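# Insert a mortise lock into a standing door's edge

## Task

Push the lock into the slot cut in the door's edge so that its face plate sits flush and its keyholes line up with the door's keyholes, while the door stays upright. The lock must stay seated without the robot holding it at the end.

## Robot and tools

Robot: two arms, left_arm and right_arm, each with six joints and a parallel gripper. Despite the names, left_arm stands on the +y side of the scene; neither name refers to a side of a camera picture.

Scene frame: origin on the table top midway between the arms, +x out over the table, +z up, +y toward left_arm. Result lines give each gripper's end_effector_position in metres and end_effector_quat_wxyz in this frame. These printed positions can be off from the real hand, worse when the arm is stretched far. The gripper's fingers extend along its own +z axis and close along its own y axis; the reported point sits between the pads, roughly 1 cm short of the fingertips.

Tool execute_actions, argument actions: a list holding either nothing, one action, or one wait. An empty list only reports the current state. An action is {"rows": [...], "steps": n} with n from 1 to 15 (default 15), each step lasting 1/30 s. Each row is one absolute target for both arms together: exactly 14 numbers, first left_arm's waist, shoulder, elbow, wrist pitch, wrist yaw, wrist roll, opening, then the same seven for right_arm. Always send all 14 even if one arm should stay still (repeat its current angles). Row k is used for step k; if rows run out, the last row repeats. Up to 15 rows. Joint values are target angles in radians, the same numbers the Joint positions line shows, not offsets. Stated ranges per arm: waist -2.618 to 3.054, shoulder 0.000 to 3.142, elbow 0.000 to 3.142, wrist pitch -1.571 to 1.571, wrist yaw -1.571 to 1.571, wrist roll -2.094 to 2.094. True ends may differ by up to 0.036 rad either way. A call is rejected outright (nothing moves) if a target lies beyond a range end by more than 0.036 and is further out than the joint's last reported angle. Targets past a real end are clipped to it, and the result then notes "joint sent to its limit", possibly referring to an earlier action still running; no such note does not prove more room exists. Opening is a scale from -1 (closed) to +1 (fully open, pad gap 0.094 m).

A wait is {"steps": n} with no rows, n up to 300; it returns once that many steps have elapsed since the previous result, counting your reply time. Optional pictures: false skips images; otherwise both cameras come back.

Motion limits: each step the joint command is held within a fixed lead of the measured angle (waist 0.202, shoulder 0.258, elbow 0.238, wrist pitch 0.573, wrist yaw and roll 0.522 rad), and if the targets would move the gripper over 70 mm from where it is, all of that arm's targets are pulled back proportionally. So big moves need several actions or waiting. Between replies the arms keep heading for the last row sent until everything nearly stops or a step is HELD; after that, only a new action makes them go further or push harder. The simulation runs on while you think, so be brief.

Result lines: Joint positions and Joint velocities list, per arm, the six joints (rad, rad/s) and then pad gap (m, m/s). grip_measured is the measured opening on the command scale; each gripper's reading carries its own fixed error of about 1 mm. To hold a part, command an opening below grip_measured, about 0.03 below for a firm hold, less for a gentle one. Pads push up to roughly 50 to 62 N; very thin parts (under about 2 mm) get less grip. "joint command not followed" means the clearance check altered or blocked joint targets on some steps; the rest of the row ran. HELD marks steps where your row was partly or wholly not sent. Joint torque numbers are total drive output with per-unit offset, scale and noise, so read them loosely as contact hints. MOTOR HOT appears from 75 °C; at 90 °C that arm halts for 10 s, and at 100 °C it goes limp and falls; both show as OVER-TEMPERATURE FAULT. Avoid long loaded holds.

Tool zoom_image: camera is "cam_left_wrist" or "cam_right_wrist" (each 504x504), region [x0, y0, x1, y1] in pixels of that camera's latest image, origin at top left, no larger than 504 by 504. Useful for checking plate flushness and keyhole alignment.

Tool finished_scene: argument scene, the number of the current scene. It is final and reports whether the goal was met; the lock must remain seated and the door upright by itself. Replying without any tool call also ends things, so always call a tool.

Cautions: parts may get brief external tugs or pushes, so grip firmly and recheck. Never let anything leave the table, don't tip the door, don't drop or slam the lock, avoid forceful shoving, and keep the two arms from colliding or pressing on each other. Smooth, economical motion is preferred. Open the gripper and withdraw before finishing so the lock holds on its own.

Each tool is called after "Emit:" by a JSON object that holds its "op" and its "data", one argument or row to a line.

## Session

Emit:
{"op": "execute_actions", "data": {
  "actions": []
}}

Scene clock: 0.00 s of 5550.00 s.
left_arm: end_effector_position=(+0.1386, +0.5826, +0.1201) grip_measured=+1.000 end_effector_quat_wxyz=(+0.372, -0.611, +0.591, -0.373) | right_arm: end_effector_position=(+0.3055, -0.3604, +0.1761) grip_measured=+1.000 end_effector_quat_wxyz=(+0.186, +0.277, +0.881, -0.335)
Joint positions: left_arm=[ 1.449  1.753  1.068 -0.855  1.109 -0.051  0.094] | right_arm=[-0.039  1.475  1.197 -1.163  0.778  0.628  0.094]
Joint velocities: left_arm=[-0.007 -0.012 -0.017 -0.051 -0.007  0.066  0.   ] | right_arm=[-0.007 -0.002 -0.002 -0.037 -0.037 -0.007  0.   ]
Joint torques (N m, as the arm reports them, + toward a larger angle): no reading
Motor temperatures (°C, as the motors report them): left_arm=[24 29 27 33 25 21] | right_arm=[24 26 25 27 23 24]

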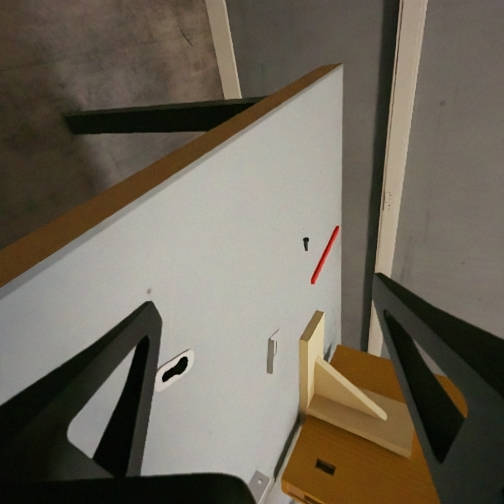

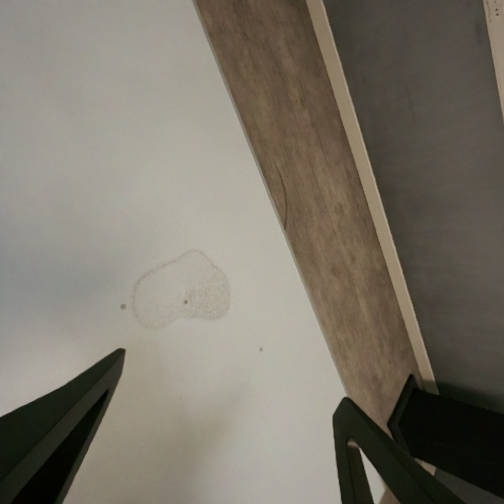

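Emit:
{"op": "execute_actions", "data": {
  "actions": [
    {"rows":[[0.5,0.9,1.3,-1.1,0,0,1,0.0,0.9,1.3,-1.2,0,0,1]]}
  ],
  "pictures": false
}}

Emit:
{"op": "execute_actions", "data": {
  "actions": [
    {"rows":[[-0.8,0.9,1.3,-1.1,0,0,1,0.6,0.9,1.3,-1.2,0,0,1]]}
  ],
  "pictures": false
}}

Emit:
{"op": "execute_actions", "data": {
  "actions": [
    {"steps":45}
  ]
}}

Scene clock: 8.30 s of 5550.00 s.
left_arm: end_effector_position=(+0.1936, +0.4249, +0.3202) grip_measured=+1.000 end_effector_quat_wxyz=(+0.429, -0.273, +0.857, +0.087) | right_arm: end_effector_position=(+0.2550, -0.2408, +0.3118) grip_measured=+1.000 end_effector_quat_wxyz=(+0.405, -0.018, +0.914, +0.005)
Joint positions: left_arm=[ 0.55   0.909  1.292 -1.055  0.128 -0.008  0.094] | right_arm=[-0.008  0.87   1.308 -1.175  0.052  0.041  0.094]
Joint velocities: left_arm=[-1.228 -0.901  0.232 -0.271 -0.447  0.154  0.   ] | right_arm=[-0.012  0.222  0.012 -0.051 -0.374 -0.198  0.   ]
Joint torques (N m, as the arm reports them, + toward a larger angle): left_arm=[ 2.3   4.16  5.66  1.24 -0.6  -0.1 ] | right_arm=[ 0.8   1.21  5.07  1.33 -0.08 -0.1 ]
Motor temperatures (°C, as the motors report them): left_arm=[24 31 28 32 25 21] | right_arm=[24 27 26 27 23 24]
Steps of this call (steps 1 to 90: nothing new was sent; then 4.80 s passed at rest; steps 91 to 105: all 15 steps of this action). Readings (joint positions):
91: left_arm=[1.432 1.739 1.088 -0.888 1.035 -0.049] | right_arm=[-0.038 1.456 1.200 -1.163 0.711 0.559]
92: left_arm=[1.396 1.712 1.116 -0.926 0.944 -0.048] | right_arm=[-0.032 1.418 1.202 -1.166 0.624 0.477]
94: left_arm=[1.290 1.617 1.183 -0.971 0.770 -0.042] | right_arm=[-0.017 1.310 1.220 -1.172 0.461 0.343]
98: left_arm=[1.026 1.353 1.265 -1.000 0.423 -0.027] | right_arm=[-0.008 1.044 1.263 -1.168 0.222 0.169]
105: the state above

Scene clock: 8.80 s of 5550.00 s.
left_arm: end_effector_position=(+0.2024, +0.1746, +0.3181) grip_measured=+1.000 end_effector_quat_wxyz=(+0.414, +0.203, +0.882, -0.099) | right_arm: end_effector_position=(+0.2036, -0.1045, +0.3048) grip_measured=+1.000 end_effector_quat_wxyz=(+0.366, -0.313, +0.866, +0.134)
Joint positions: left_arm=[-0.573  0.894  1.301 -1.098  0.007 -0.002  0.094] | right_arm=[ 0.592  0.896  1.308 -1.182  0.003  0.008  0.094]
Joint velocities: left_arm=[-2.142  0.032 -0.002  0.095 -0.037 -0.022  0.   ] | right_arm=[ 0.002 -0.012 -0.002  0.007  0.007  0.037  0.   ]
Joint torques (N m, as the arm reports them, + toward a larger angle): left_arm=[ 0.6   0.6   5.98  1.27 -0.1  -0.02] | right_arm=[ 0.82 -0.13  5.24  1.21 -0.05 -0.11]
Motor temperatures (°C, as the motors report them): left_arm=[24 31 28 32 25 21] | right_arm=[24 27 26 27 23 24]
Steps of this call (steps 1 to 15: all 15 steps of this action). Readings (joint positions):
1: left_arm=[0.491 0.886 1.299 -1.062 0.098 -0.008] | right_arm=[0.032 0.878 1.308 -1.177 0.059 0.037]
2: left_arm=[0.415 0.877 1.301 -1.066 0.079 -0.007] | right_arm=[0.108 0.884 1.308 -1.178 0.051 0.032]
4: left_arm=[0.263 0.881 1.301 -1.076 0.054 -0.006] | right_arm=[0.262 0.894 1.308 -1.178 0.036 0.023]
8: left_arm=[-0.041 0.894 1.301 -1.092 0.026 -0.004] | right_arm=[0.544 0.896 1.308 -1.178 0.012 0.013]
15: the state above

Scene clock: 10.30 s of 5550.00 s.
left_arm: end_effector_position=(+0.1724, +0.1297, +0.3164) grip_measured=+1.000 end_effector_quat_wxyz=(+0.397, +0.299, +0.856, -0.143) | right_arm: end_effector_position=(+0.2034, -0.1047, +0.3046) grip_measured=+1.000 end_effector_quat_wxyz=(+0.365, -0.313, +0.866, +0.134)
Joint positions: left_arm=[-0.79   0.894  1.301 -1.107  0.01  -0.     0.094] | right_arm=[ 0.592  0.896  1.308 -1.183  0.003  0.008  0.094]
Joint velocities: left_arm=[-0.002 -0.012  0.002 -0.022 -0.037 -0.066  0.   ] | right_arm=[-0.012 -0.017 -0.012 -0.051  0.007  0.022  0.   ]
Joint torques (N m, as the arm reports them, + toward a larger angle): left_arm=[-0.85  0.56  5.98  1.33 -0.13 -0.03] | right_arm=[ 0.87  0.07  5.13  1.26 -0.04 -0.1 ]
Motor temperatures (°C, as the motors report them): left_arm=[24 30 28 33 25 21] | right_arm=[24 27 26 27 23 24]
Steps of this call (steps 1 to 30: the robot went on to your last target; steps 31 to 45: nothing new was sent). Readings (joint positions):
1: left_arm=[-0.649 0.894 1.301 -1.098 0.006 -0.002] | right_arm=[0.592 0.896 1.308 -1.182 0.003 0.008]
2: left_arm=[-0.715 0.894 1.301 -1.098 0.007 -0.001] | right_arm=[0.592 0.896 1.308 -1.183 0.003 0.008]
4: left_arm=[-0.779 0.894 1.301 -1.101 0.011 -0.000] | right_arm=[0.592 0.896 1.308 -1.183 0.003 0.008]
8: left_arm=[-0.790 0.894 1.301 -1.105 0.011 -0.000] | right_arm=[0.592 0.896 1.308 -1.183 0.003 0.008]
45: the state above
All arms were judged still, so your last target was given up. Only a new action makes them travel on or press farther. Fingers that are still opening or closing keep moving.

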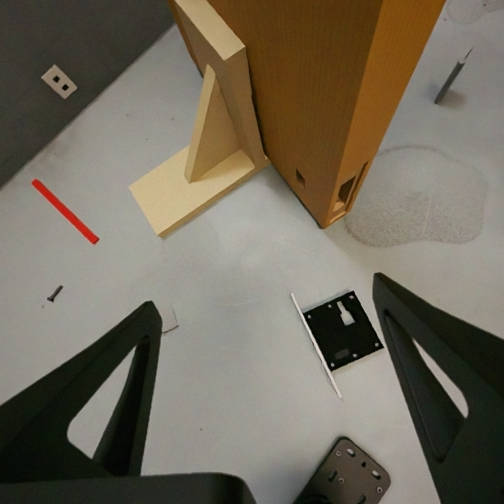

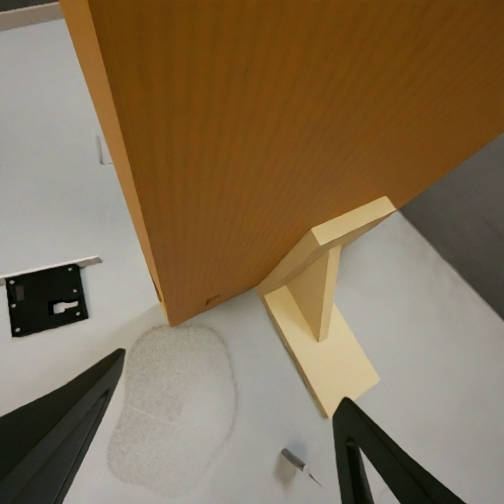

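Emit:
{"op": "execute_actions", "data": {
  "actions": [
    {"rows":[[-0.8,0.9,1.3,-1.1,0,1.05,1,-0.3,0.5,0.8,-0.6,0,0,1]]}
  ],
  "pictures": false
}}

Emit:
{"op": "execute_actions", "data": {
  "actions": [
    {"rows":[[-1.095,1.43,0.94,-1.04,0,1.05,1,-0.3,0.5,0.8,-0.6,0,0,1]]}
  ],
  "pictures": false
}}

Emit:
{"op": "execute_actions", "data": {
  "actions": [
    {"steps":25}
  ]
}}

Scene clock: 33.73 s of 5550.00 s.
left_arm: end_effector_position=(+0.1728, +0.1303, +0.3163) grip_measured=+1.000 end_effector_quat_wxyz=(+0.416, +0.670, +0.611, +0.065) | right_arm: end_effector_position=(+0.2606, -0.2992, +0.3010) grip_measured=+1.000 end_effector_quat_wxyz=(+0.587, +0.077, +0.804, -0.054)
Joint positions: left_arm=[-0.79   0.894  1.301 -1.108  0.006  0.992  0.094] | right_arm=[-0.292  0.497  0.81  -0.624  0.006  0.005  0.094]
Joint velocities: left_arm=[ 0.007 -0.002  0.007 -0.022 -0.007  0.432  0.   ] | right_arm=[-0.027  0.002 -0.027  0.198  0.022  0.066  0.   ]
Joint torques (N m, as the arm reports them, + toward a larger angle): left_arm=[-0.84  0.59  5.96  1.33 -0.07 -0.07] | right_arm=[-0.62  1.61  5.82  1.67 -0.06 -0.1 ]
Motor temperatures (°C, as the motors report them): left_arm=[24 29 28 35 25 21] | right_arm=[24 26 26 29 23 25]
Steps of this call (steps 1 to 90: nothing new was sent; then 19.93 s passed at rest; steps 91 to 105: all 15 steps of this action). Readings (joint positions):
91: left_arm=[-0.790 0.894 1.301 -1.107 0.008 0.084] | right_arm=[0.552 0.858 1.255 -1.085 -0.013 0.005]
92: left_arm=[-0.790 0.894 1.301 -1.108 0.008 0.186] | right_arm=[0.478 0.792 1.166 -0.960 -0.013 0.005]
94: left_arm=[-0.790 0.894 1.301 -1.108 0.008 0.388] | right_arm=[0.324 0.631 0.998 -0.813 -0.006 0.005]
98: left_arm=[-0.790 0.894 1.301 -1.108 0.007 0.758] | right_arm=[0.018 0.491 0.830 -0.711 -0.002 0.005]
105: the state above

Scene clock: 34.23 s of 5550.00 s.
left_arm: end_effector_position=(+0.1083, +0.1005, +0.0538) grip_measured=+1.000 end_effector_quat_wxyz=(-0.019, +0.843, +0.537, +0.002) | right_arm: end_effector_position=(+0.2623, -0.2996, +0.3068) grip_measured=+1.000 end_effector_quat_wxyz=(+0.596, +0.076, +0.797, -0.055)
Joint positions: left_arm=[-1.087  1.468  0.909 -1.049 -0.005  1.041  0.094] | right_arm=[-0.292  0.497  0.81  -0.6    0.006  0.005  0.094]
Joint velocities: left_arm=[-0.002 -0.042  0.002 -0.183  0.051  0.051  0.   ] | right_arm=[ 0.012  0.007 -0.002 -0.037 -0.007 -0.022  0.   ]
Joint torques (N m, as the arm reports them, + toward a larger angle): left_arm=[-0.74 -7.85  8.33  0.39  0.02  0.03] | right_arm=[-0.78  1.37  5.89  1.71 -0.1  -0.06]
Motor temperatures (°C, as the motors report them): left_arm=[24 29 28 35 25 21] | right_arm=[24 26 26 29 23 25]
Steps of this call (steps 1 to 15: all 15 steps of this action). Readings (joint positions):
1: left_arm=[-0.809 0.903 1.289 -1.099 -0.002 0.998] | right_arm=[-0.292 0.497 0.810 -0.618 0.006 0.005]
2: left_arm=[-0.843 0.919 1.267 -1.087 -0.002 1.003] | right_arm=[-0.292 0.497 0.810 -0.614 0.006 0.005]
4: left_arm=[-0.913 0.983 1.204 -1.071 -0.004 1.011] | right_arm=[-0.292 0.497 0.810 -0.608 0.006 0.005]
8: left_arm=[-1.022 1.183 1.051 -1.052 -0.004 1.025] | right_arm=[-0.292 0.497 0.810 -0.602 0.006 0.005]
15: the state above

Scene clock: 35.07 s of 5550.00 s.
left_arm: end_effector_position=(+0.1087, +0.0998, +0.0555) grip_measured=+1.000 end_effector_quat_wxyz=(-0.014, +0.844, +0.536, +0.002) | right_arm: end_effector_position=(+0.2624, -0.2996, +0.3069) grip_measured=+1.000 end_effector_quat_wxyz=(+0.597, +0.076, +0.797, -0.055)
Joint positions: left_arm=[-1.087  1.46   0.909 -1.048 -0.005  1.044  0.094] | right_arm=[-0.292  0.497  0.81  -0.599  0.006  0.005  0.094]
Joint velocities: left_arm=[-0.012  0.002 -0.002 -0.007  0.037  0.081  0.   ] | right_arm=[-0.002 -0.007 -0.017 -0.037  0.007 -0.037  0.   ]
Joint torques (N m, as the arm reports them, + toward a larger angle): left_arm=[-0.68 -7.17  8.36  0.13  0.    0.05] | right_arm=[-0.71  1.64  5.69  1.69 -0.06 -0.05]
Motor temperatures (°C, as the motors report them): left_arm=[24 29 28 35 25 21] | right_arm=[24 26 26 30 23 24]
Steps of this call (steps 1 to 15: the robot went on to your last target; steps 16 to 25: nothing new was sent). Readings (joint positions):
1: left_arm=[-1.087 1.465 0.909 -1.048 -0.005 1.042] | right_arm=[-0.292 0.497 0.810 -0.600 0.006 0.005]
2: left_arm=[-1.087 1.462 0.909 -1.048 -0.005 1.042] | right_arm=[-0.292 0.497 0.810 -0.600 0.006 0.005]
4: left_arm=[-1.087 1.460 0.909 -1.048 -0.005 1.043] | right_arm=[-0.292 0.497 0.810 -0.599 0.006 0.005]
8: left_arm=[-1.087 1.460 0.909 -1.048 -0.005 1.044] | right_arm=[-0.292 0.497 0.810 -0.599 0.006 0.005]
25: the state above
All arms were judged still, so your last target was given up. Only a new action makes them travel on or press farther. Fingers that are still opening or closing keep moving.

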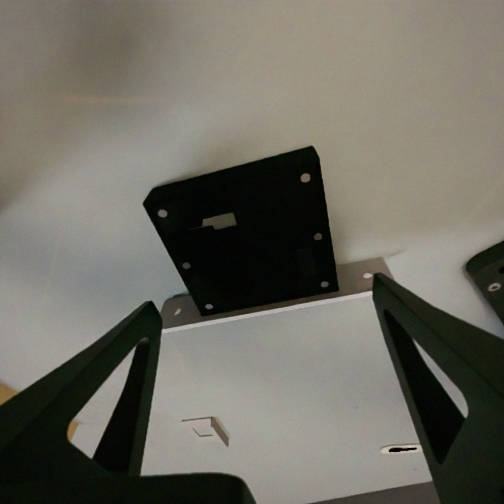

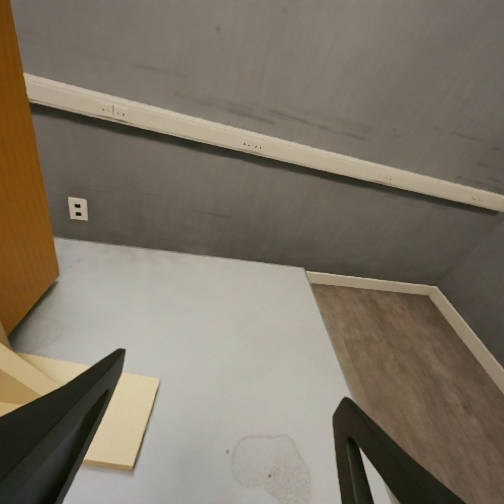

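Emit:
{"op": "execute_actions", "data": {
  "actions": [
    {"rows":[[-1.12,1.505,0.83,-0.89,0,0.95,1,-0.3,0.5,0.8,-0.6,0,0,1]]}
  ]
}}

Scene clock: 46.10 s of 5550.00 s.
left_arm: end_effector_position=(+0.1065, +0.0927, +0.0281) grip_measured=+1.000 end_effector_quat_wxyz=(-0.005, +0.828, +0.561, +0.003) | right_arm: end_effector_position=(+0.2624, -0.2996, +0.3069) grip_measured=+1.000 end_effector_quat_wxyz=(+0.597, +0.076, +0.797, -0.055)
Joint positions: left_arm=[-1.114  1.502  0.831 -0.91  -0.006  0.959  0.094] | right_arm=[-0.292  0.497  0.81  -0.599  0.006  0.005  0.094]
Joint velocities: left_arm=[ 0.017 -0.002 -0.027 -0.051  0.007  0.022  0.   ] | right_arm=[-0.022 -0.017  0.017 -0.066  0.022 -0.007  0.   ]
Joint torques (N m, as the arm reports them, + toward a larger angle): left_arm=[-0.57 -4.49  5.61  0.23  0.02 -0.07] | right_arm=[-0.64  1.52  5.78  1.7  -0.05 -0.09]
Motor temperatures (°C, as the motors report them): left_arm=[24 30 29 33 25 21] | right_arm=[24 26 26 31 23 24]
Steps of this call (steps 1 to 90: nothing new was sent; then 7.53 s passed at rest; steps 91 to 105: all 15 steps of this action). Readings (joint positions):
91: left_arm=[-1.090 1.461 0.897 -1.026 -0.005 1.030] | right_arm=[-0.292 0.497 0.810 -0.599 0.006 0.005]
92: left_arm=[-1.097 1.466 0.879 -0.995 -0.005 1.014] | right_arm=[-0.292 0.497 0.810 -0.599 0.006 0.005]
94: left_arm=[-1.108 1.488 0.847 -0.959 -0.005 0.993] | right_arm=[-0.292 0.497 0.810 -0.599 0.006 0.005]
98: left_arm=[-1.114 1.502 0.831 -0.930 -0.006 0.971] | right_arm=[-0.292 0.497 0.810 -0.599 0.006 0.005]
105: the state above

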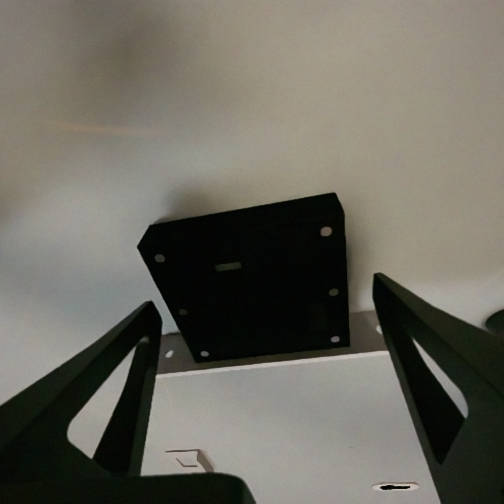

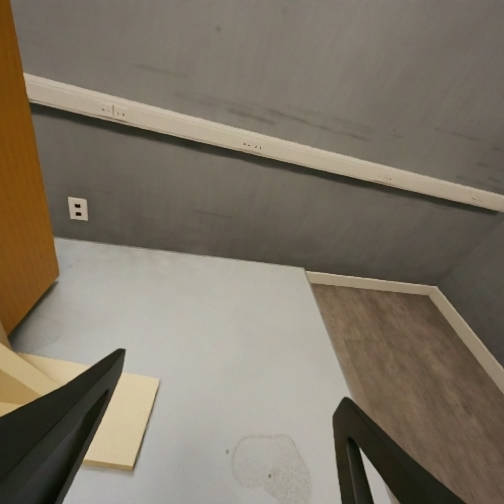

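Emit:
{"op": "execute_actions", "data": {
  "actions": [
    {"rows":[[-1.11,1.55,0.805,-0.83,0,0.96,1,-0.3,0.5,0.8,-0.6,0,0,1]]}
  ],
  "pictures": false
}}

Emit:
{"op": "execute_actions", "data": {
  "actions": [
    {"rows":[[-1.11,1.55,0.805,-0.83,0,0.96,0.55,-0.3,0.5,0.8,-0.6,0,0,1]]}
  ]
}}

Scene clock: 53.80 s of 5550.00 s.
left_arm: end_effector_position=(+0.1074, +0.0913, +0.0130) grip_measured=+1.000 end_effector_quat_wxyz=(-0.009, +0.827, +0.562, +0.003) | right_arm: end_effector_position=(+0.2624, -0.2996, +0.3069) grip_measured=+1.000 end_effector_quat_wxyz=(+0.597, +0.076, +0.797, -0.055)
Joint positions: left_arm=[-1.114  1.547  0.805 -0.848 -0.006  0.956  0.094] | right_arm=[-0.292  0.497  0.81  -0.599  0.006  0.005  0.094]
Joint velocities: left_arm=[ 0.002 -0.012 -0.017 -0.007 -0.081  0.051  0.   ] | right_arm=[ 0.007 -0.007  0.002 -0.066 -0.022 -0.037  0.   ]
Joint torques (N m, as the arm reports them, + toward a larger angle): left_arm=[ 0.31 -4.71  5.49  0.22  0.02  0.03] | right_arm=[-0.69  1.61  5.77  1.73 -0.03 -0.07]
Motor temperatures (°C, as the motors report them): left_arm=[24 30 29 32 25 21] | right_arm=[24 26 27 32 23 24]
Steps of this call (steps 1 to 15: the robot went on to your last target; steps 16 to 90: nothing new was sent; then 4.20 s passed at rest; steps 91 to 105: all 15 steps of this action). Readings (joint positions):
91: left_arm=[-1.114 1.507 0.829 -0.899 -0.006 0.956] | right_arm=[-0.292 0.497 0.810 -0.599 0.006 0.005]
92: left_arm=[-1.114 1.515 0.825 -0.886 -0.006 0.956] | right_arm=[-0.292 0.497 0.810 -0.599 0.006 0.005]
94: left_arm=[-1.114 1.536 0.816 -0.868 -0.006 0.956] | right_arm=[-0.292 0.497 0.810 -0.599 0.006 0.005]
98: left_arm=[-1.114 1.547 0.805 -0.858 -0.006 0.956] | right_arm=[-0.292 0.497 0.810 -0.599 0.006 0.005]
105: the state above

Scene clock: 54.30 s of 5550.00 s.
left_arm: end_effector_position=(+0.1080, +0.0906, +0.0130) grip_measured=+0.693 end_effector_quat_wxyz=(-0.007, +0.827, +0.562, +0.003) | right_arm: end_effector_position=(+0.2624, -0.2996, +0.3069) grip_measured=+1.000 end_effector_quat_wxyz=(+0.597, +0.076, +0.797, -0.055)
Joint positions: left_arm=[-1.114  1.547  0.805 -0.844 -0.007  0.956  0.08 ] | right_arm=[-0.292  0.497  0.81  -0.599  0.006  0.005  0.094]
Joint velocities: left_arm=[ 0.002  0.017 -0.022 -0.007  0.007 -0.037 -0.001] | right_arm=[-0.012  0.002 -0.002 -0.066 -0.037 -0.007  0.   ]
Joint torques (N m, as the arm reports them, + toward a larger angle): left_arm=[ 0.33 -4.69  5.52  0.21  0.03  0.02] | right_arm=[-0.71  1.87  5.75  1.71 -0.04 -0.07]
Motor temperatures (°C, as the motors report them): left_arm=[24 30 29 32 25 21] | right_arm=[24 26 27 32 23 24]
Steps of this call (steps 1 to 15: all 15 steps of this action). Readings (joint positions):
1: left_arm=[-1.114 1.547 0.805 -0.848 -0.006 0.956] | right_arm=[-0.292 0.497 0.810 -0.599 0.006 0.005]
2: left_arm=[-1.114 1.547 0.805 -0.845 -0.007 0.956] | right_arm=[-0.292 0.497 0.810 -0.599 0.006 0.005]
4: left_arm=[-1.114 1.547 0.805 -0.844 -0.007 0.956] | right_arm=[-0.292 0.497 0.810 -0.599 0.006 0.005]
8: left_arm=[-1.114 1.547 0.805 -0.844 -0.007 0.956] | right_arm=[-0.292 0.497 0.810 -0.599 0.006 0.005]
15: the state above

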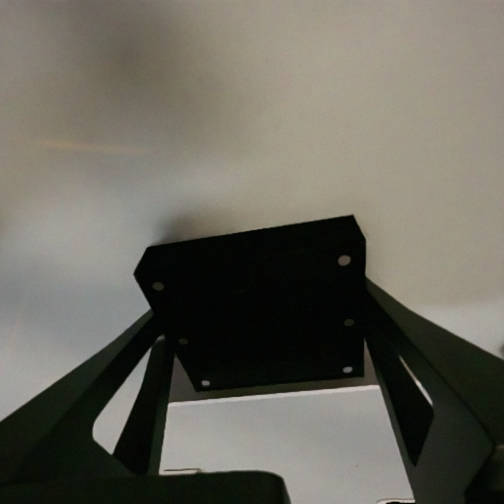

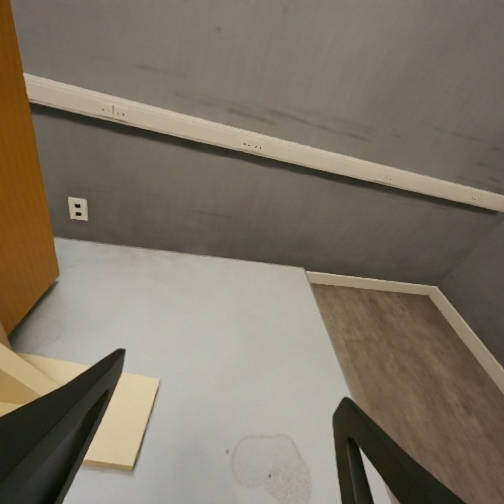

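Emit:
{"op": "execute_actions", "data": {
  "actions": [
    {"rows":[[-1.11,1.3,0.95,-1.0,0,0.96,0.65,-0.3,0.6,0.35,0.3,1.41,0,0.3]]}
  ],
  "pictures": false
}}

Emit:
{"op": "execute_actions", "data": {
  "actions": [
    {"rows":[[-1.07,0.6,0.6,-0.5,0,0,0.65,0.6,0.6,0.35,0.3,1.41,0,0.3]]}
  ],
  "pictures": false
}}

Emit:
{"op": "execute_actions", "data": {
  "actions": [
    {"rows":[[-1.07,0.3,0.33,0.1,0,-1.57,0.65,1.9,0.6,0.35,0.3,1.41,0,0.3]]}
  ],
  "pictures": false
}}

Emit:
{"op": "execute_actions", "data": {
  "actions": [
    {"steps":25}
  ],
  "pictures": false
}}

Emit:
{"op": "execute_actions", "data": {
  "actions": [
    {"rows":[[-1.07,0.3,0.33,0.1,0,-1.57,0.65,1.9,1.13,0.5,0.69,1.41,0,0.3]]}
  ],
  "pictures": false
}}

Emit:
{"op": "execute_actions", "data": {
  "actions": [
    {"steps":15}
  ]
}}

Scene clock: 89.20 s of 5550.00 s.
left_arm: end_effector_position=(+0.1188, +0.0742, +0.0957) grip_measured=+0.693 end_effector_quat_wxyz=(+0.098, +0.823, +0.560, +0.002) | right_arm: end_effector_position=(+0.1719, -0.4550, +0.2553) grip_measured=+0.302 end_effector_quat_wxyz=(+0.521, +0.463, +0.539, -0.473)
Joint positions: left_arm=[-1.114  1.312  0.935 -0.997 -0.007  0.956  0.08 ] | right_arm=[-0.294  0.615  0.328  0.254  1.265  0.003  0.061]
Joint velocities: left_arm=[-0.017 -0.017  0.002 -0.11  -0.051  0.007 -0.   ] | right_arm=[-0.007  0.012 -0.007  0.3    0.989 -0.022  0.   ]
Joint torques (N m, as the arm reports them, + toward a larger angle): left_arm=[ 0.37 -4.65  7.65  0.51  0.03  0.02] | right_arm=[-0.76 -0.74  8.88  1.21  0.01 -0.05]
Motor temperatures (°C, as the motors report them): left_arm=[24 30 28 30 25 21] | right_arm=[24 26 27 34 23 24]
Steps of this call (steps 1 to 15: the robot went on to your last target; steps 16 to 90: nothing new was sent; then 31.40 s passed at rest; steps 91 to 105: all 15 steps of this action). Readings (joint positions):
91: left_arm=[-1.114 1.529 0.812 -0.856 -0.007 0.956] | right_arm=[-0.290 0.500 0.770 -0.503 0.079 0.003]
92: left_arm=[-1.114 1.493 0.821 -0.884 -0.007 0.956] | right_arm=[-0.292 0.513 0.709 -0.362 0.182 0.003]
94: left_arm=[-1.114 1.399 0.862 -0.939 -0.007 0.956] | right_arm=[-0.293 0.562 0.565 -0.112 0.381 0.003]
98: left_arm=[-1.114 1.313 0.934 -0.956 -0.007 0.956] | right_arm=[-0.293 0.614 0.345 0.092 0.771 0.003]
105: the state above

Scene clock: 89.70 s of 5550.00 s.
left_arm: end_effector_position=(+0.1259, +0.0787, +0.1679) grip_measured=+0.692 end_effector_quat_wxyz=(+0.402, +0.435, +0.783, -0.191) | right_arm: end_effector_position=(+0.2591, -0.2864, +0.2604) grip_measured=+0.302 end_effector_quat_wxyz=(+0.668, +0.243, +0.663, -0.234)
Joint positions: left_arm=[-1.079  0.62   0.564 -0.594 -0.005  0.06   0.08 ] | right_arm=[0.592 0.614 0.328 0.297 1.39  0.003 0.061]
Joint velocities: left_arm=[-0.007 -0.017  0.002  0.051  0.007 -0.388 -0.001] | right_arm=[ 0.032  0.022  0.007  0.022  0.051 -0.007  0.001]
Joint torques (N m, as the arm reports them, + toward a larger angle): left_arm=[ 0.75 -1.17 10.04  2.15  0.02 -0.12] | right_arm=[ 0.5  -0.52  8.69  1.18  0.07 -0.02]
Motor temperatures (°C, as the motors report them): left_arm=[24 30 28 30 25 21] | right_arm=[24 26 27 34 23 24]
Steps of this call (steps 1 to 15: all 15 steps of this action). Readings (joint positions):
1: left_arm=[-1.109 1.272 0.883 -0.923 -0.005 0.872] | right_arm=[-0.257 0.615 0.328 0.264 1.304 0.003]
2: left_arm=[-1.099 1.197 0.792 -0.807 -0.003 0.771] | right_arm=[-0.183 0.614 0.328 0.272 1.327 0.003]
4: left_arm=[-1.082 1.028 0.644 -0.705 -0.004 0.570] | right_arm=[-0.029 0.614 0.328 0.282 1.353 0.003]
8: left_arm=[-1.079 0.725 0.549 -0.696 -0.005 0.259] | right_arm=[0.278 0.614 0.328 0.292 1.379 0.003]
15: the state above

Scene clock: 90.20 s of 5550.00 s.
left_arm: end_effector_position=(+0.1349, +0.0661, +0.2298) grip_measured=+0.692 end_effector_quat_wxyz=(+0.284, -0.134, +0.729, -0.608) | right_arm: end_effector_position=(+0.1577, -0.0629, +0.2607) grip_measured=+0.302 end_effector_quat_wxyz=(+0.692, -0.137, +0.693, +0.149)
Joint positions: left_arm=[-1.079  0.342  0.29  -0.047 -0.005 -1.317  0.08 ] | right_arm=[1.702 0.613 0.328 0.3   1.406 0.003 0.061]
Joint velocities: left_arm=[ 0.002  0.022 -0.017  0.212  0.007 -1.736  0.   ] | right_arm=[ 2.215  0.007 -0.007  0.051 -0.007  0.007 -0.001]
Joint torques (N m, as the arm reports them, + toward a larger angle): left_arm=[ 0.73 -2.14 10.6   2.56  0.02  0.01] | right_arm=[-1.1  -0.67  8.48  1.12  0.02 -0.11]
Motor temperatures (°C, as the motors report them): left_arm=[24 30 28 31 25 21] | right_arm=[24 26 27 34 23 24]
Steps of this call (steps 1 to 15: all 15 steps of this action). Readings (joint positions):
1: left_arm=[-1.079 0.581 0.514 -0.516 -0.005 -0.025] | right_arm=[0.630 0.614 0.328 0.298 1.402 0.003]
2: left_arm=[-1.079 0.501 0.431 -0.404 -0.005 -0.126] | right_arm=[0.705 0.613 0.328 0.299 1.404 0.003]
4: left_arm=[-1.079 0.374 0.326 -0.296 -0.005 -0.312] | right_arm=[0.859 0.613 0.328 0.300 1.405 0.003]
8: left_arm=[-1.079 0.342 0.290 -0.178 -0.005 -0.674] | right_arm=[1.165 0.613 0.328 0.300 1.405 0.003]
15: the state above

Scene clock: 91.03 s of 5550.00 s.
left_arm: end_effector_position=(+0.1351, +0.0658, +0.2337) grip_measured=+0.692 end_effector_quat_wxyz=(+0.208, -0.223, +0.701, -0.645) | right_arm: end_effector_position=(+0.1184, -0.0408, +0.2608) grip_measured=+0.302 end_effector_quat_wxyz=(+0.674, -0.203, +0.676, +0.216)
Joint positions: left_arm=[-1.079  0.342  0.29  -0.031 -0.005 -1.567  0.08 ] | right_arm=[1.892 0.613 0.328 0.3   1.402 0.003 0.061]
Joint velocities: left_arm=[-0.007  0.002 -0.012  0.007 -0.037 -0.037 -0.   ] | right_arm=[ 0.012 -0.002  0.012 -0.007  0.066  0.022 -0.   ]
Joint torques (N m, as the arm reports them, + toward a larger angle): left_arm=[ 0.73 -2.1  10.59  2.69  0.02 -0.06] | right_arm=[ 0.78 -0.58  8.69  1.1   0.07 -0.1 ]
Motor temperatures (°C, as the motors report them): left_arm=[24 30 29 31 25 21] | right_arm=[24 26 27 34 23 24]
Steps of this call (steps 1 to 25: the robot went on to your last target). Readings (joint positions):
1: left_arm=[-1.079 0.342 0.290 -0.041 -0.005 -1.367] | right_arm=[1.778 0.613 0.328 0.300 1.406 0.003]
2: left_arm=[-1.079 0.342 0.290 -0.038 -0.005 -1.408] | right_arm=[1.839 0.613 0.328 0.300 1.403 0.003]
4: left_arm=[-1.079 0.342 0.290 -0.034 -0.005 -1.466] | right_arm=[1.888 0.613 0.328 0.300 1.402 0.003]
8: left_arm=[-1.079 0.342 0.290 -0.031 -0.005 -1.527] | right_arm=[1.892 0.613 0.328 0.300 1.402 0.003]
25: the state above

Scene clock: 91.53 s of 5550.00 s.
left_arm: end_effector_position=(+0.1351, +0.0658, +0.2337) grip_measured=+0.692 end_effector_quat_wxyz=(+0.207, -0.223, +0.701, -0.645) | right_arm: end_effector_position=(+0.0818, +0.0379, +0.2629) grip_measured=+0.302 end_effector_quat_wxyz=(+0.674, -0.198, +0.677, +0.220)
Joint positions: left_arm=[-1.079  0.342  0.29  -0.031 -0.005 -1.568  0.08 ] | right_arm=[1.894 1.146 0.502 0.673 1.405 0.002 0.061]
Joint velocities: left_arm=[ 0.012  0.007 -0.012  0.007  0.037 -0.022 -0.001] | right_arm=[-0.012 -0.007 -0.017  0.11  -0.022 -0.022 -0.001]
Joint torques (N m, as the arm reports them, + toward a larger angle): left_arm=[ 0.75 -2.13 10.59  2.68  0.02 -0.04] | right_arm=[ 0.47 -3.9   6.34  1.15  0.02 -0.04]
Motor temperatures (°C, as the motors report them): left_arm=[24 30 29 32 25 21] | right_arm=[24 26 27 34 23 24]
Steps of this call (steps 1 to 15: all 15 steps of this action). Readings (joint positions):
1: left_arm=[-1.079 0.342 0.290 -0.031 -0.005 -1.568] | right_arm=[1.892 0.653 0.344 0.352 1.415 0.002]
2: left_arm=[-1.079 0.342 0.290 -0.031 -0.005 -1.568] | right_arm=[1.892 0.735 0.387 0.420 1.421 0.002]
4: left_arm=[-1.079 0.342 0.290 -0.031 -0.005 -1.568] | right_arm=[1.892 0.915 0.475 0.541 1.419 0.002]
8: left_arm=[-1.079 0.342 0.290 -0.031 -0.005 -1.568] | right_arm=[1.894 1.134 0.503 0.622 1.405 0.002]
15: the state above

Scene clock: 92.03 s of 5550.00 s.
left_arm: end_effector_position=(+0.1351, +0.0658, +0.2337) grip_measured=+0.692 end_effector_quat_wxyz=(+0.207, -0.223, +0.701, -0.645) | right_arm: end_effector_position=(+0.0818, +0.0379, +0.2645) grip_measured=+0.302 end_effector_quat_wxyz=(+0.673, -0.192, +0.678, +0.226)
Joint positions: left_arm=[-1.079  0.342  0.29  -0.031 -0.005 -1.568  0.08 ] | right_arm=[1.894 1.146 0.502 0.69  1.405 0.002 0.061]
Joint velocities: left_arm=[-0.012 -0.007 -0.002  0.022  0.022 -0.007 -0.   ] | right_arm=[-0.007  0.012  0.002  0.066 -0.037 -0.051  0.   ]
Joint torques (N m, as the arm reports them, + toward a larger angle): left_arm=[ 0.74 -2.14 10.57  2.68  0.02 -0.04] | right_arm=[ 0.33 -3.89  6.53  1.13  0.   -0.06]
Motor temperatures (°C, as the motors report them): left_arm=[24 30 29 32 25 21] | right_arm=[24 26 27 33 23 24]
Steps of this call (steps 1 to 15: the robot went on to your last target). Readings (joint positions):
1: left_arm=[-1.079 0.342 0.290 -0.031 -0.005 -1.568] | right_arm=[1.894 1.146 0.502 0.677 1.405 0.002]
2: left_arm=[-1.079 0.342 0.290 -0.031 -0.005 -1.568] | right_arm=[1.894 1.146 0.502 0.680 1.405 0.002]
4: left_arm=[-1.079 0.342 0.290 -0.031 -0.005 -1.568] | right_arm=[1.894 1.146 0.502 0.684 1.405 0.002]
8: left_arm=[-1.079 0.342 0.290 -0.031 -0.005 -1.568] | right_arm=[1.894 1.146 0.502 0.688 1.405 0.002]
15: the state above

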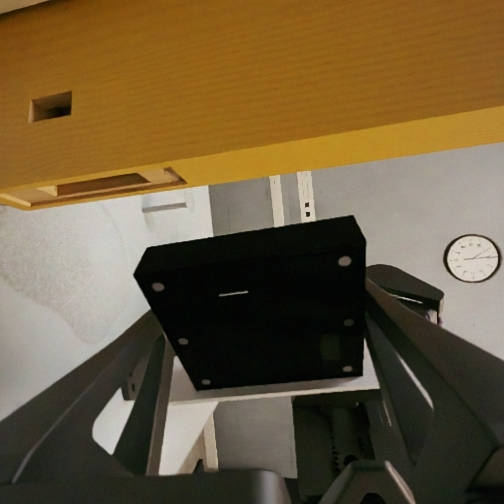

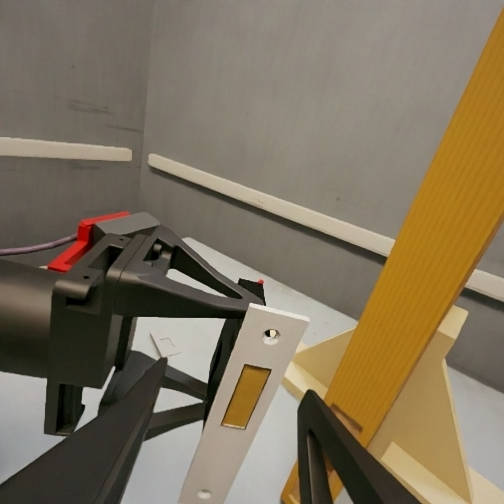

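Emit:
{"op": "execute_actions", "data": {
  "actions": [
    {"rows":[[-1.07,0.3,0.33,0.19,0,-1.57,0.65,1.9,1.15,0.46,0.68,1.41,0,0.3]]}
  ],
  "pictures": false
}}

Emit:
{"op": "execute_actions", "data": {
  "actions": [
    {"rows":[[-1.07,0.3,0.33,0.19,0,-1.57,0.65,1.76,1.20,0.515,0.70,1.26,0,0.1]]}
  ]
}}

Scene clock: 100.03 s of 5550.00 s.
left_arm: end_effector_position=(+0.1356, +0.0651, +0.2557) grip_measured=+0.692 end_effector_quat_wxyz=(+0.217, -0.214, +0.672, -0.675) | right_arm: end_effector_position=(+0.0828, +0.0358, +0.2570) grip_measured=+0.302 end_effector_quat_wxyz=(+0.674, -0.200, +0.677, +0.218)
Joint positions: left_arm=[-1.079  0.342  0.29   0.058 -0.005 -1.568  0.08 ] | right_arm=[1.894 1.146 0.479 0.692 1.405 0.002 0.061]
Joint velocities: left_arm=[-0.012 -0.012 -0.007 -0.007 -0.022  0.007 -0.   ] | right_arm=[-0.007 -0.007 -0.012  0.037  0.066  0.037  0.001]
Joint torques (N m, as the arm reports them, + toward a larger angle): left_arm=[ 0.71 -2.12 10.55  2.69  0.03 -0.04] | right_arm=[ 0.67 -2.55  5.19  1.01  0.01 -0.07]
Motor temperatures (°C, as the motors report them): left_arm=[24 29 31 37 25 21] | right_arm=[24 26 27 32 23 24]
Steps of this call (steps 1 to 15: the robot went on to your last target; steps 16 to 90: nothing new was sent; then 4.50 s passed at rest; steps 91 to 105: all 15 steps of this action). Readings (joint positions):
91: left_arm=[-1.079 0.342 0.290 -0.023 -0.005 -1.568] | right_arm=[1.894 1.146 0.500 0.691 1.405 0.002]
92: left_arm=[-1.079 0.342 0.290 -0.014 -0.005 -1.568] | right_arm=[1.894 1.146 0.495 0.692 1.405 0.002]
94: left_arm=[-1.079 0.342 0.290 0.014 -0.005 -1.568] | right_arm=[1.894 1.146 0.484 0.692 1.405 0.002]
98: left_arm=[-1.079 0.342 0.290 0.047 -0.005 -1.568] | right_arm=[1.894 1.146 0.479 0.692 1.405 0.002]
105: the state above

Scene clock: 100.53 s of 5550.00 s.
left_arm: end_effector_position=(+0.1356, +0.0651, +0.2560) grip_measured=+0.692 end_effector_quat_wxyz=(+0.217, -0.214, +0.671, -0.676) | right_arm: end_effector_position=(+0.1060, +0.0525, +0.2512) grip_measured=+0.102 end_effector_quat_wxyz=(+0.675, -0.209, +0.676, +0.210)
Joint positions: left_arm=[-1.079  0.342  0.29   0.059 -0.005 -1.568  0.08 ] | right_arm=[1.765 1.189 0.488 0.7   1.274 0.002 0.052]
Joint velocities: left_arm=[-0.017  0.007 -0.007 -0.022 -0.051  0.037 -0.001] | right_arm=[-0.002  0.002 -0.007 -0.022  0.007 -0.022  0.001]
Joint torques (N m, as the arm reports them, + toward a larger angle): left_arm=[ 0.73 -2.12 10.55  2.66  0.02 -0.04] | right_arm=[-0.54 -2.41  8.69  1.26 -0.08 -0.07]
Motor temperatures (°C, as the motors report them): left_arm=[24 29 31 37 25 21] | right_arm=[24 26 27 32 23 24]
Steps of this call (steps 1 to 15: all 15 steps of this action). Readings (joint positions):
1: left_arm=[-1.079 0.342 0.290 0.058 -0.005 -1.568] | right_arm=[1.873 1.151 0.479 0.695 1.381 0.002]
2: left_arm=[-1.079 0.342 0.290 0.059 -0.005 -1.568] | right_arm=[1.831 1.163 0.484 0.698 1.357 0.002]
4: left_arm=[-1.079 0.342 0.290 0.059 -0.005 -1.568] | right_arm=[1.776 1.182 0.488 0.699 1.327 0.002]
8: left_arm=[-1.079 0.342 0.290 0.059 -0.005 -1.568] | right_arm=[1.765 1.189 0.488 0.699 1.293 0.002]
15: the state above

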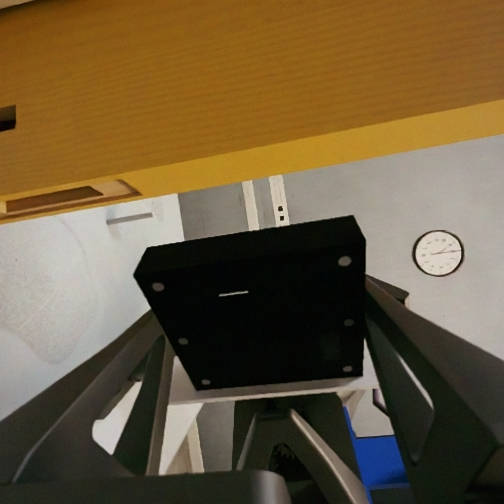

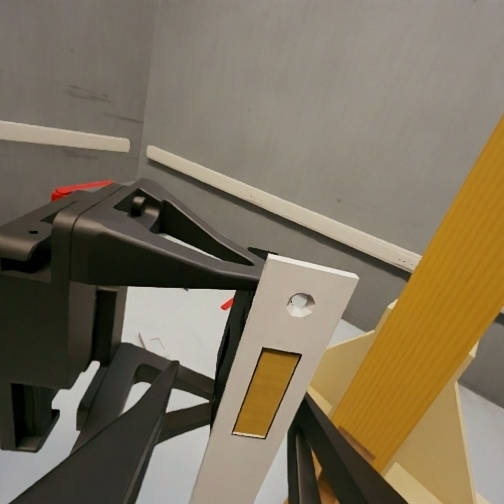

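Emit:
{"op": "execute_actions", "data": {
  "actions": [
    {"rows":[[-1.07,0.3,0.33,0.19,0,-1.57,0.65,1.76,1.14,0.5,0.68,1.26,0,0.2]]}
  ],
  "pictures": false
}}

Emit:
{"op": "execute_actions", "data": {
  "actions": [
    {"rows":[[-1.07,0.3,0.33,0.19,0,-1.57,0.65,1.66,1.20,0.53,0.70,1.155,0,0.2]]}
  ]
}}

Scene clock: 110.07 s of 5550.00 s.
left_arm: end_effector_position=(+0.1356, +0.0651, +0.2560) grip_measured=+0.692 end_effector_quat_wxyz=(+0.217, -0.214, +0.671, -0.676) | right_arm: end_effector_position=(+0.1066, +0.0495, +0.2577) grip_measured=+0.198 end_effector_quat_wxyz=(+0.674, -0.203, +0.675, +0.220)
Joint positions: left_arm=[-1.079  0.342  0.29   0.059 -0.005 -1.568  0.08 ] | right_arm=[1.765 1.16  0.488 0.695 1.268 0.002 0.056]
Joint velocities: left_arm=[-0.007 -0.002 -0.007 -0.022  0.037 -0.007 -0.002] | right_arm=[ 0.002  0.002  0.002  0.007 -0.022 -0.022 -0.   ]
Joint torques (N m, as the arm reports them, + toward a larger angle): left_arm=[ 0.74 -2.1  10.55  2.67  0.02 -0.05] | right_arm=[-0.61 -4.31  7.47  1.06 -0.08 -0.07]
Motor temperatures (°C, as the motors report them): left_arm=[24 29 32 41 25 21] | right_arm=[24 26 28 32 23 24]
Steps of this call (steps 1 to 15: the robot went on to your last target; steps 16 to 90: nothing new was sent; then 6.03 s passed at rest; steps 91 to 105: all 15 steps of this action). Readings (joint positions):
91: left_arm=[-1.079 0.342 0.290 0.059 -0.005 -1.568] | right_arm=[1.765 1.186 0.488 0.698 1.268 0.002]
92: left_arm=[-1.079 0.342 0.290 0.059 -0.005 -1.568] | right_arm=[1.765 1.180 0.488 0.695 1.268 0.002]
94: left_arm=[-1.079 0.342 0.290 0.059 -0.005 -1.568] | right_arm=[1.765 1.167 0.488 0.695 1.268 0.002]
98: left_arm=[-1.079 0.342 0.290 0.059 -0.005 -1.568] | right_arm=[1.765 1.160 0.488 0.695 1.268 0.002]
105: the state above

Scene clock: 110.57 s of 5550.00 s.
left_arm: end_effector_position=(+0.1356, +0.0651, +0.2560) grip_measured=+0.692 end_effector_quat_wxyz=(+0.217, -0.214, +0.671, -0.676) | right_arm: end_effector_position=(+0.1260, +0.0601, +0.2563) grip_measured=+0.198 end_effector_quat_wxyz=(+0.675, -0.206, +0.674, +0.217)
Joint positions: left_arm=[-1.079  0.342  0.29   0.059 -0.005 -1.568  0.08 ] | right_arm=[1.665 1.187 0.5   0.7   1.168 0.002 0.056]
Joint velocities: left_arm=[ 0.002  0.017 -0.007 -0.007  0.022 -0.066 -0.001] | right_arm=[-0.007  0.017 -0.002  0.007 -0.066  0.022  0.001]
Joint torques (N m, as the arm reports them, + toward a larger angle): left_arm=[ 0.73 -2.11 10.56  2.67  0.02 -0.04] | right_arm=[-0.51 -2.35  8.77  1.26 -0.13 -0.04]
Motor temperatures (°C, as the motors report them): left_arm=[24 29 32 42 25 21] | right_arm=[24 26 28 32 23 24]
Steps of this call (steps 1 to 15: all 15 steps of this action). Readings (joint positions):
1: left_arm=[-1.079 0.342 0.290 0.059 -0.005 -1.568] | right_arm=[1.748 1.163 0.489 0.697 1.248 0.002]
2: left_arm=[-1.079 0.342 0.290 0.059 -0.005 -1.568] | right_arm=[1.717 1.171 0.494 0.698 1.230 0.002]
4: left_arm=[-1.079 0.342 0.290 0.059 -0.005 -1.568] | right_arm=[1.674 1.184 0.500 0.699 1.208 0.002]
8: left_arm=[-1.079 0.342 0.290 0.059 -0.005 -1.568] | right_arm=[1.665 1.187 0.500 0.699 1.183 0.002]
15: the state above

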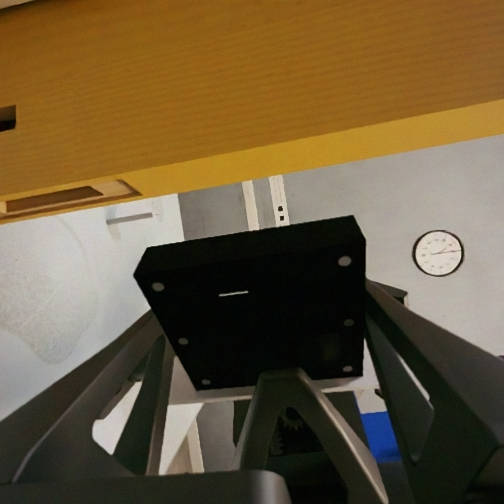

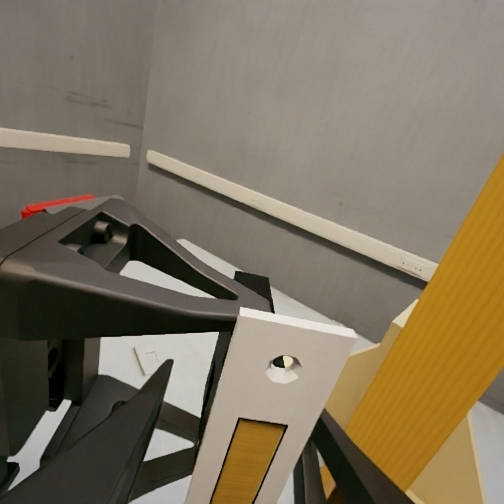

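Emit:
{"op": "execute_actions", "data": {
  "actions": [
    {"rows":[[-1.07,0.3,0.33,0.19,0,-1.57,0.65,1.625,1.20,0.53,0.70,1.15,0,0.0]]}
  ],
  "pictures": false
}}

Emit:
{"op": "execute_actions", "data": {
  "actions": [
    {"rows":[[-1.07,0.3,0.33,0.19,0,-1.57,0.65,1.625,1.20,0.53,0.70,1.15,0,-0.6]]}
  ]
}}

Scene clock: 121.10 s of 5550.00 s.
left_arm: end_effector_position=(+0.1356, +0.0651, +0.2560) grip_measured=+0.692 end_effector_quat_wxyz=(+0.217, -0.214, +0.671, -0.676) | right_arm: end_effector_position=(+0.1355, +0.0579, +0.2563) grip_measured=+0.002 end_effector_quat_wxyz=(+0.678, -0.198, +0.677, +0.209)
Joint positions: left_arm=[-1.079  0.342  0.29   0.059 -0.005 -1.568  0.08 ] | right_arm=[1.632 1.187 0.5   0.7   1.159 0.002 0.047]
Joint velocities: left_arm=[ 0.012 -0.007 -0.027 -0.095 -0.037  0.022 -0.001] | right_arm=[-0.012 -0.007 -0.002 -0.022 -0.022 -0.022 -0.   ]
Joint torques (N m, as the arm reports them, + toward a larger angle): left_arm=[ 0.73 -2.1  10.56  2.67  0.02 -0.04] | right_arm=[-0.67 -2.4   8.95  1.29 -0.1  -0.05]
Motor temperatures (°C, as the motors report them): left_arm=[24 29 33 45 25 21] | right_arm=[24 26 29 32 23 24]
Steps of this call (steps 1 to 15: the robot went on to your last target; steps 16 to 90: nothing new was sent; then 7.03 s passed at rest; steps 91 to 105: all 15 steps of this action). Readings (joint positions):
91: left_arm=[-1.079 0.342 0.290 0.059 -0.005 -1.568] | right_arm=[1.660 1.187 0.500 0.700 1.161 0.002]
92: left_arm=[-1.079 0.342 0.290 0.059 -0.005 -1.568] | right_arm=[1.650 1.187 0.500 0.700 1.160 0.002]
94: left_arm=[-1.079 0.342 0.290 0.059 -0.005 -1.568] | right_arm=[1.636 1.187 0.500 0.700 1.160 0.002]
98: left_arm=[-1.079 0.342 0.290 0.059 -0.005 -1.568] | right_arm=[1.632 1.187 0.500 0.700 1.160 0.002]
105: the state above

Scene clock: 121.60 s of 5550.00 s.
left_arm: end_effector_position=(+0.1357, +0.0651, +0.2539) grip_measured=+0.692 end_effector_quat_wxyz=(+0.216, -0.215, +0.674, -0.673) | right_arm: end_effector_position=(+0.1327, +0.0625, +0.2539) grip_measured=-0.538 end_effector_quat_wxyz=(+0.676, -0.216, +0.673, +0.207)
Joint positions: left_arm=[-1.079  0.342  0.29   0.051 -0.006 -1.569  0.08 ] | right_arm=[ 1.634  1.195  0.503  0.692  1.138 -0.014  0.022]
Joint velocities: left_arm=[ 0.012  0.017 -0.002 -0.051 -0.007  0.051 -0.001] | right_arm=[-0.012  0.017 -0.007 -0.037  0.007 -0.007 -0.   ]
Joint torques (N m, as the arm reports them, + toward a larger angle): left_arm=[ 0.75 -2.12 10.56  2.76  0.03 -0.04] | right_arm=[-0.82 -2.87  8.86  1.34  0.07  0.04]
Motor temperatures (°C, as the motors report them): left_arm=[24 29 33 45 25 21] | right_arm=[24 26 29 32 23 24]
Steps of this call (steps 1 to 15: all 15 steps of this action). Readings (joint positions):
1: left_arm=[-1.079 0.342 0.290 0.059 -0.005 -1.568] | right_arm=[1.632 1.187 0.500 0.700 1.159 0.002]
2: left_arm=[-1.079 0.342 0.290 0.059 -0.005 -1.568] | right_arm=[1.633 1.188 0.500 0.700 1.145 0.001]
4: left_arm=[-1.079 0.342 0.290 0.051 -0.006 -1.569] | right_arm=[1.634 1.195 0.503 0.691 1.137 -0.013]
8: left_arm=[-1.079 0.342 0.290 0.051 -0.006 -1.569] | right_arm=[1.634 1.195 0.503 0.692 1.138 -0.014]
15: the state above

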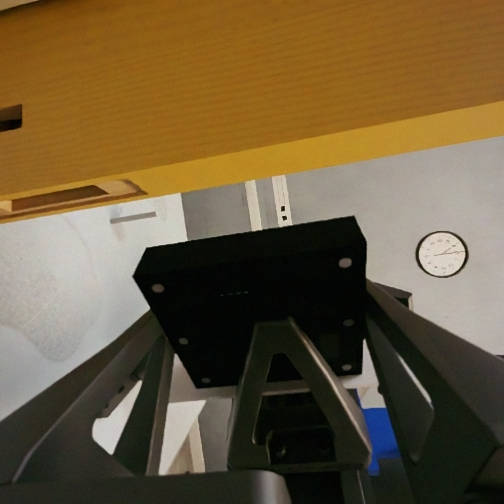

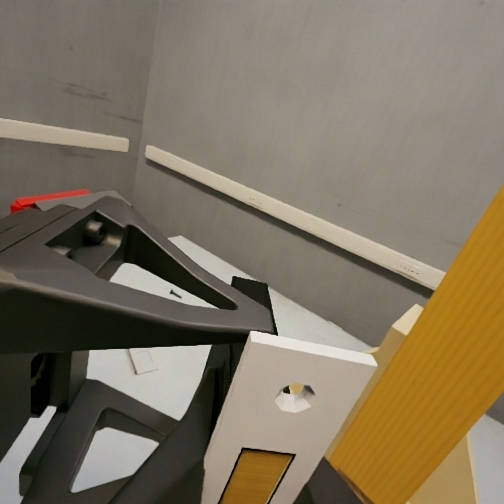

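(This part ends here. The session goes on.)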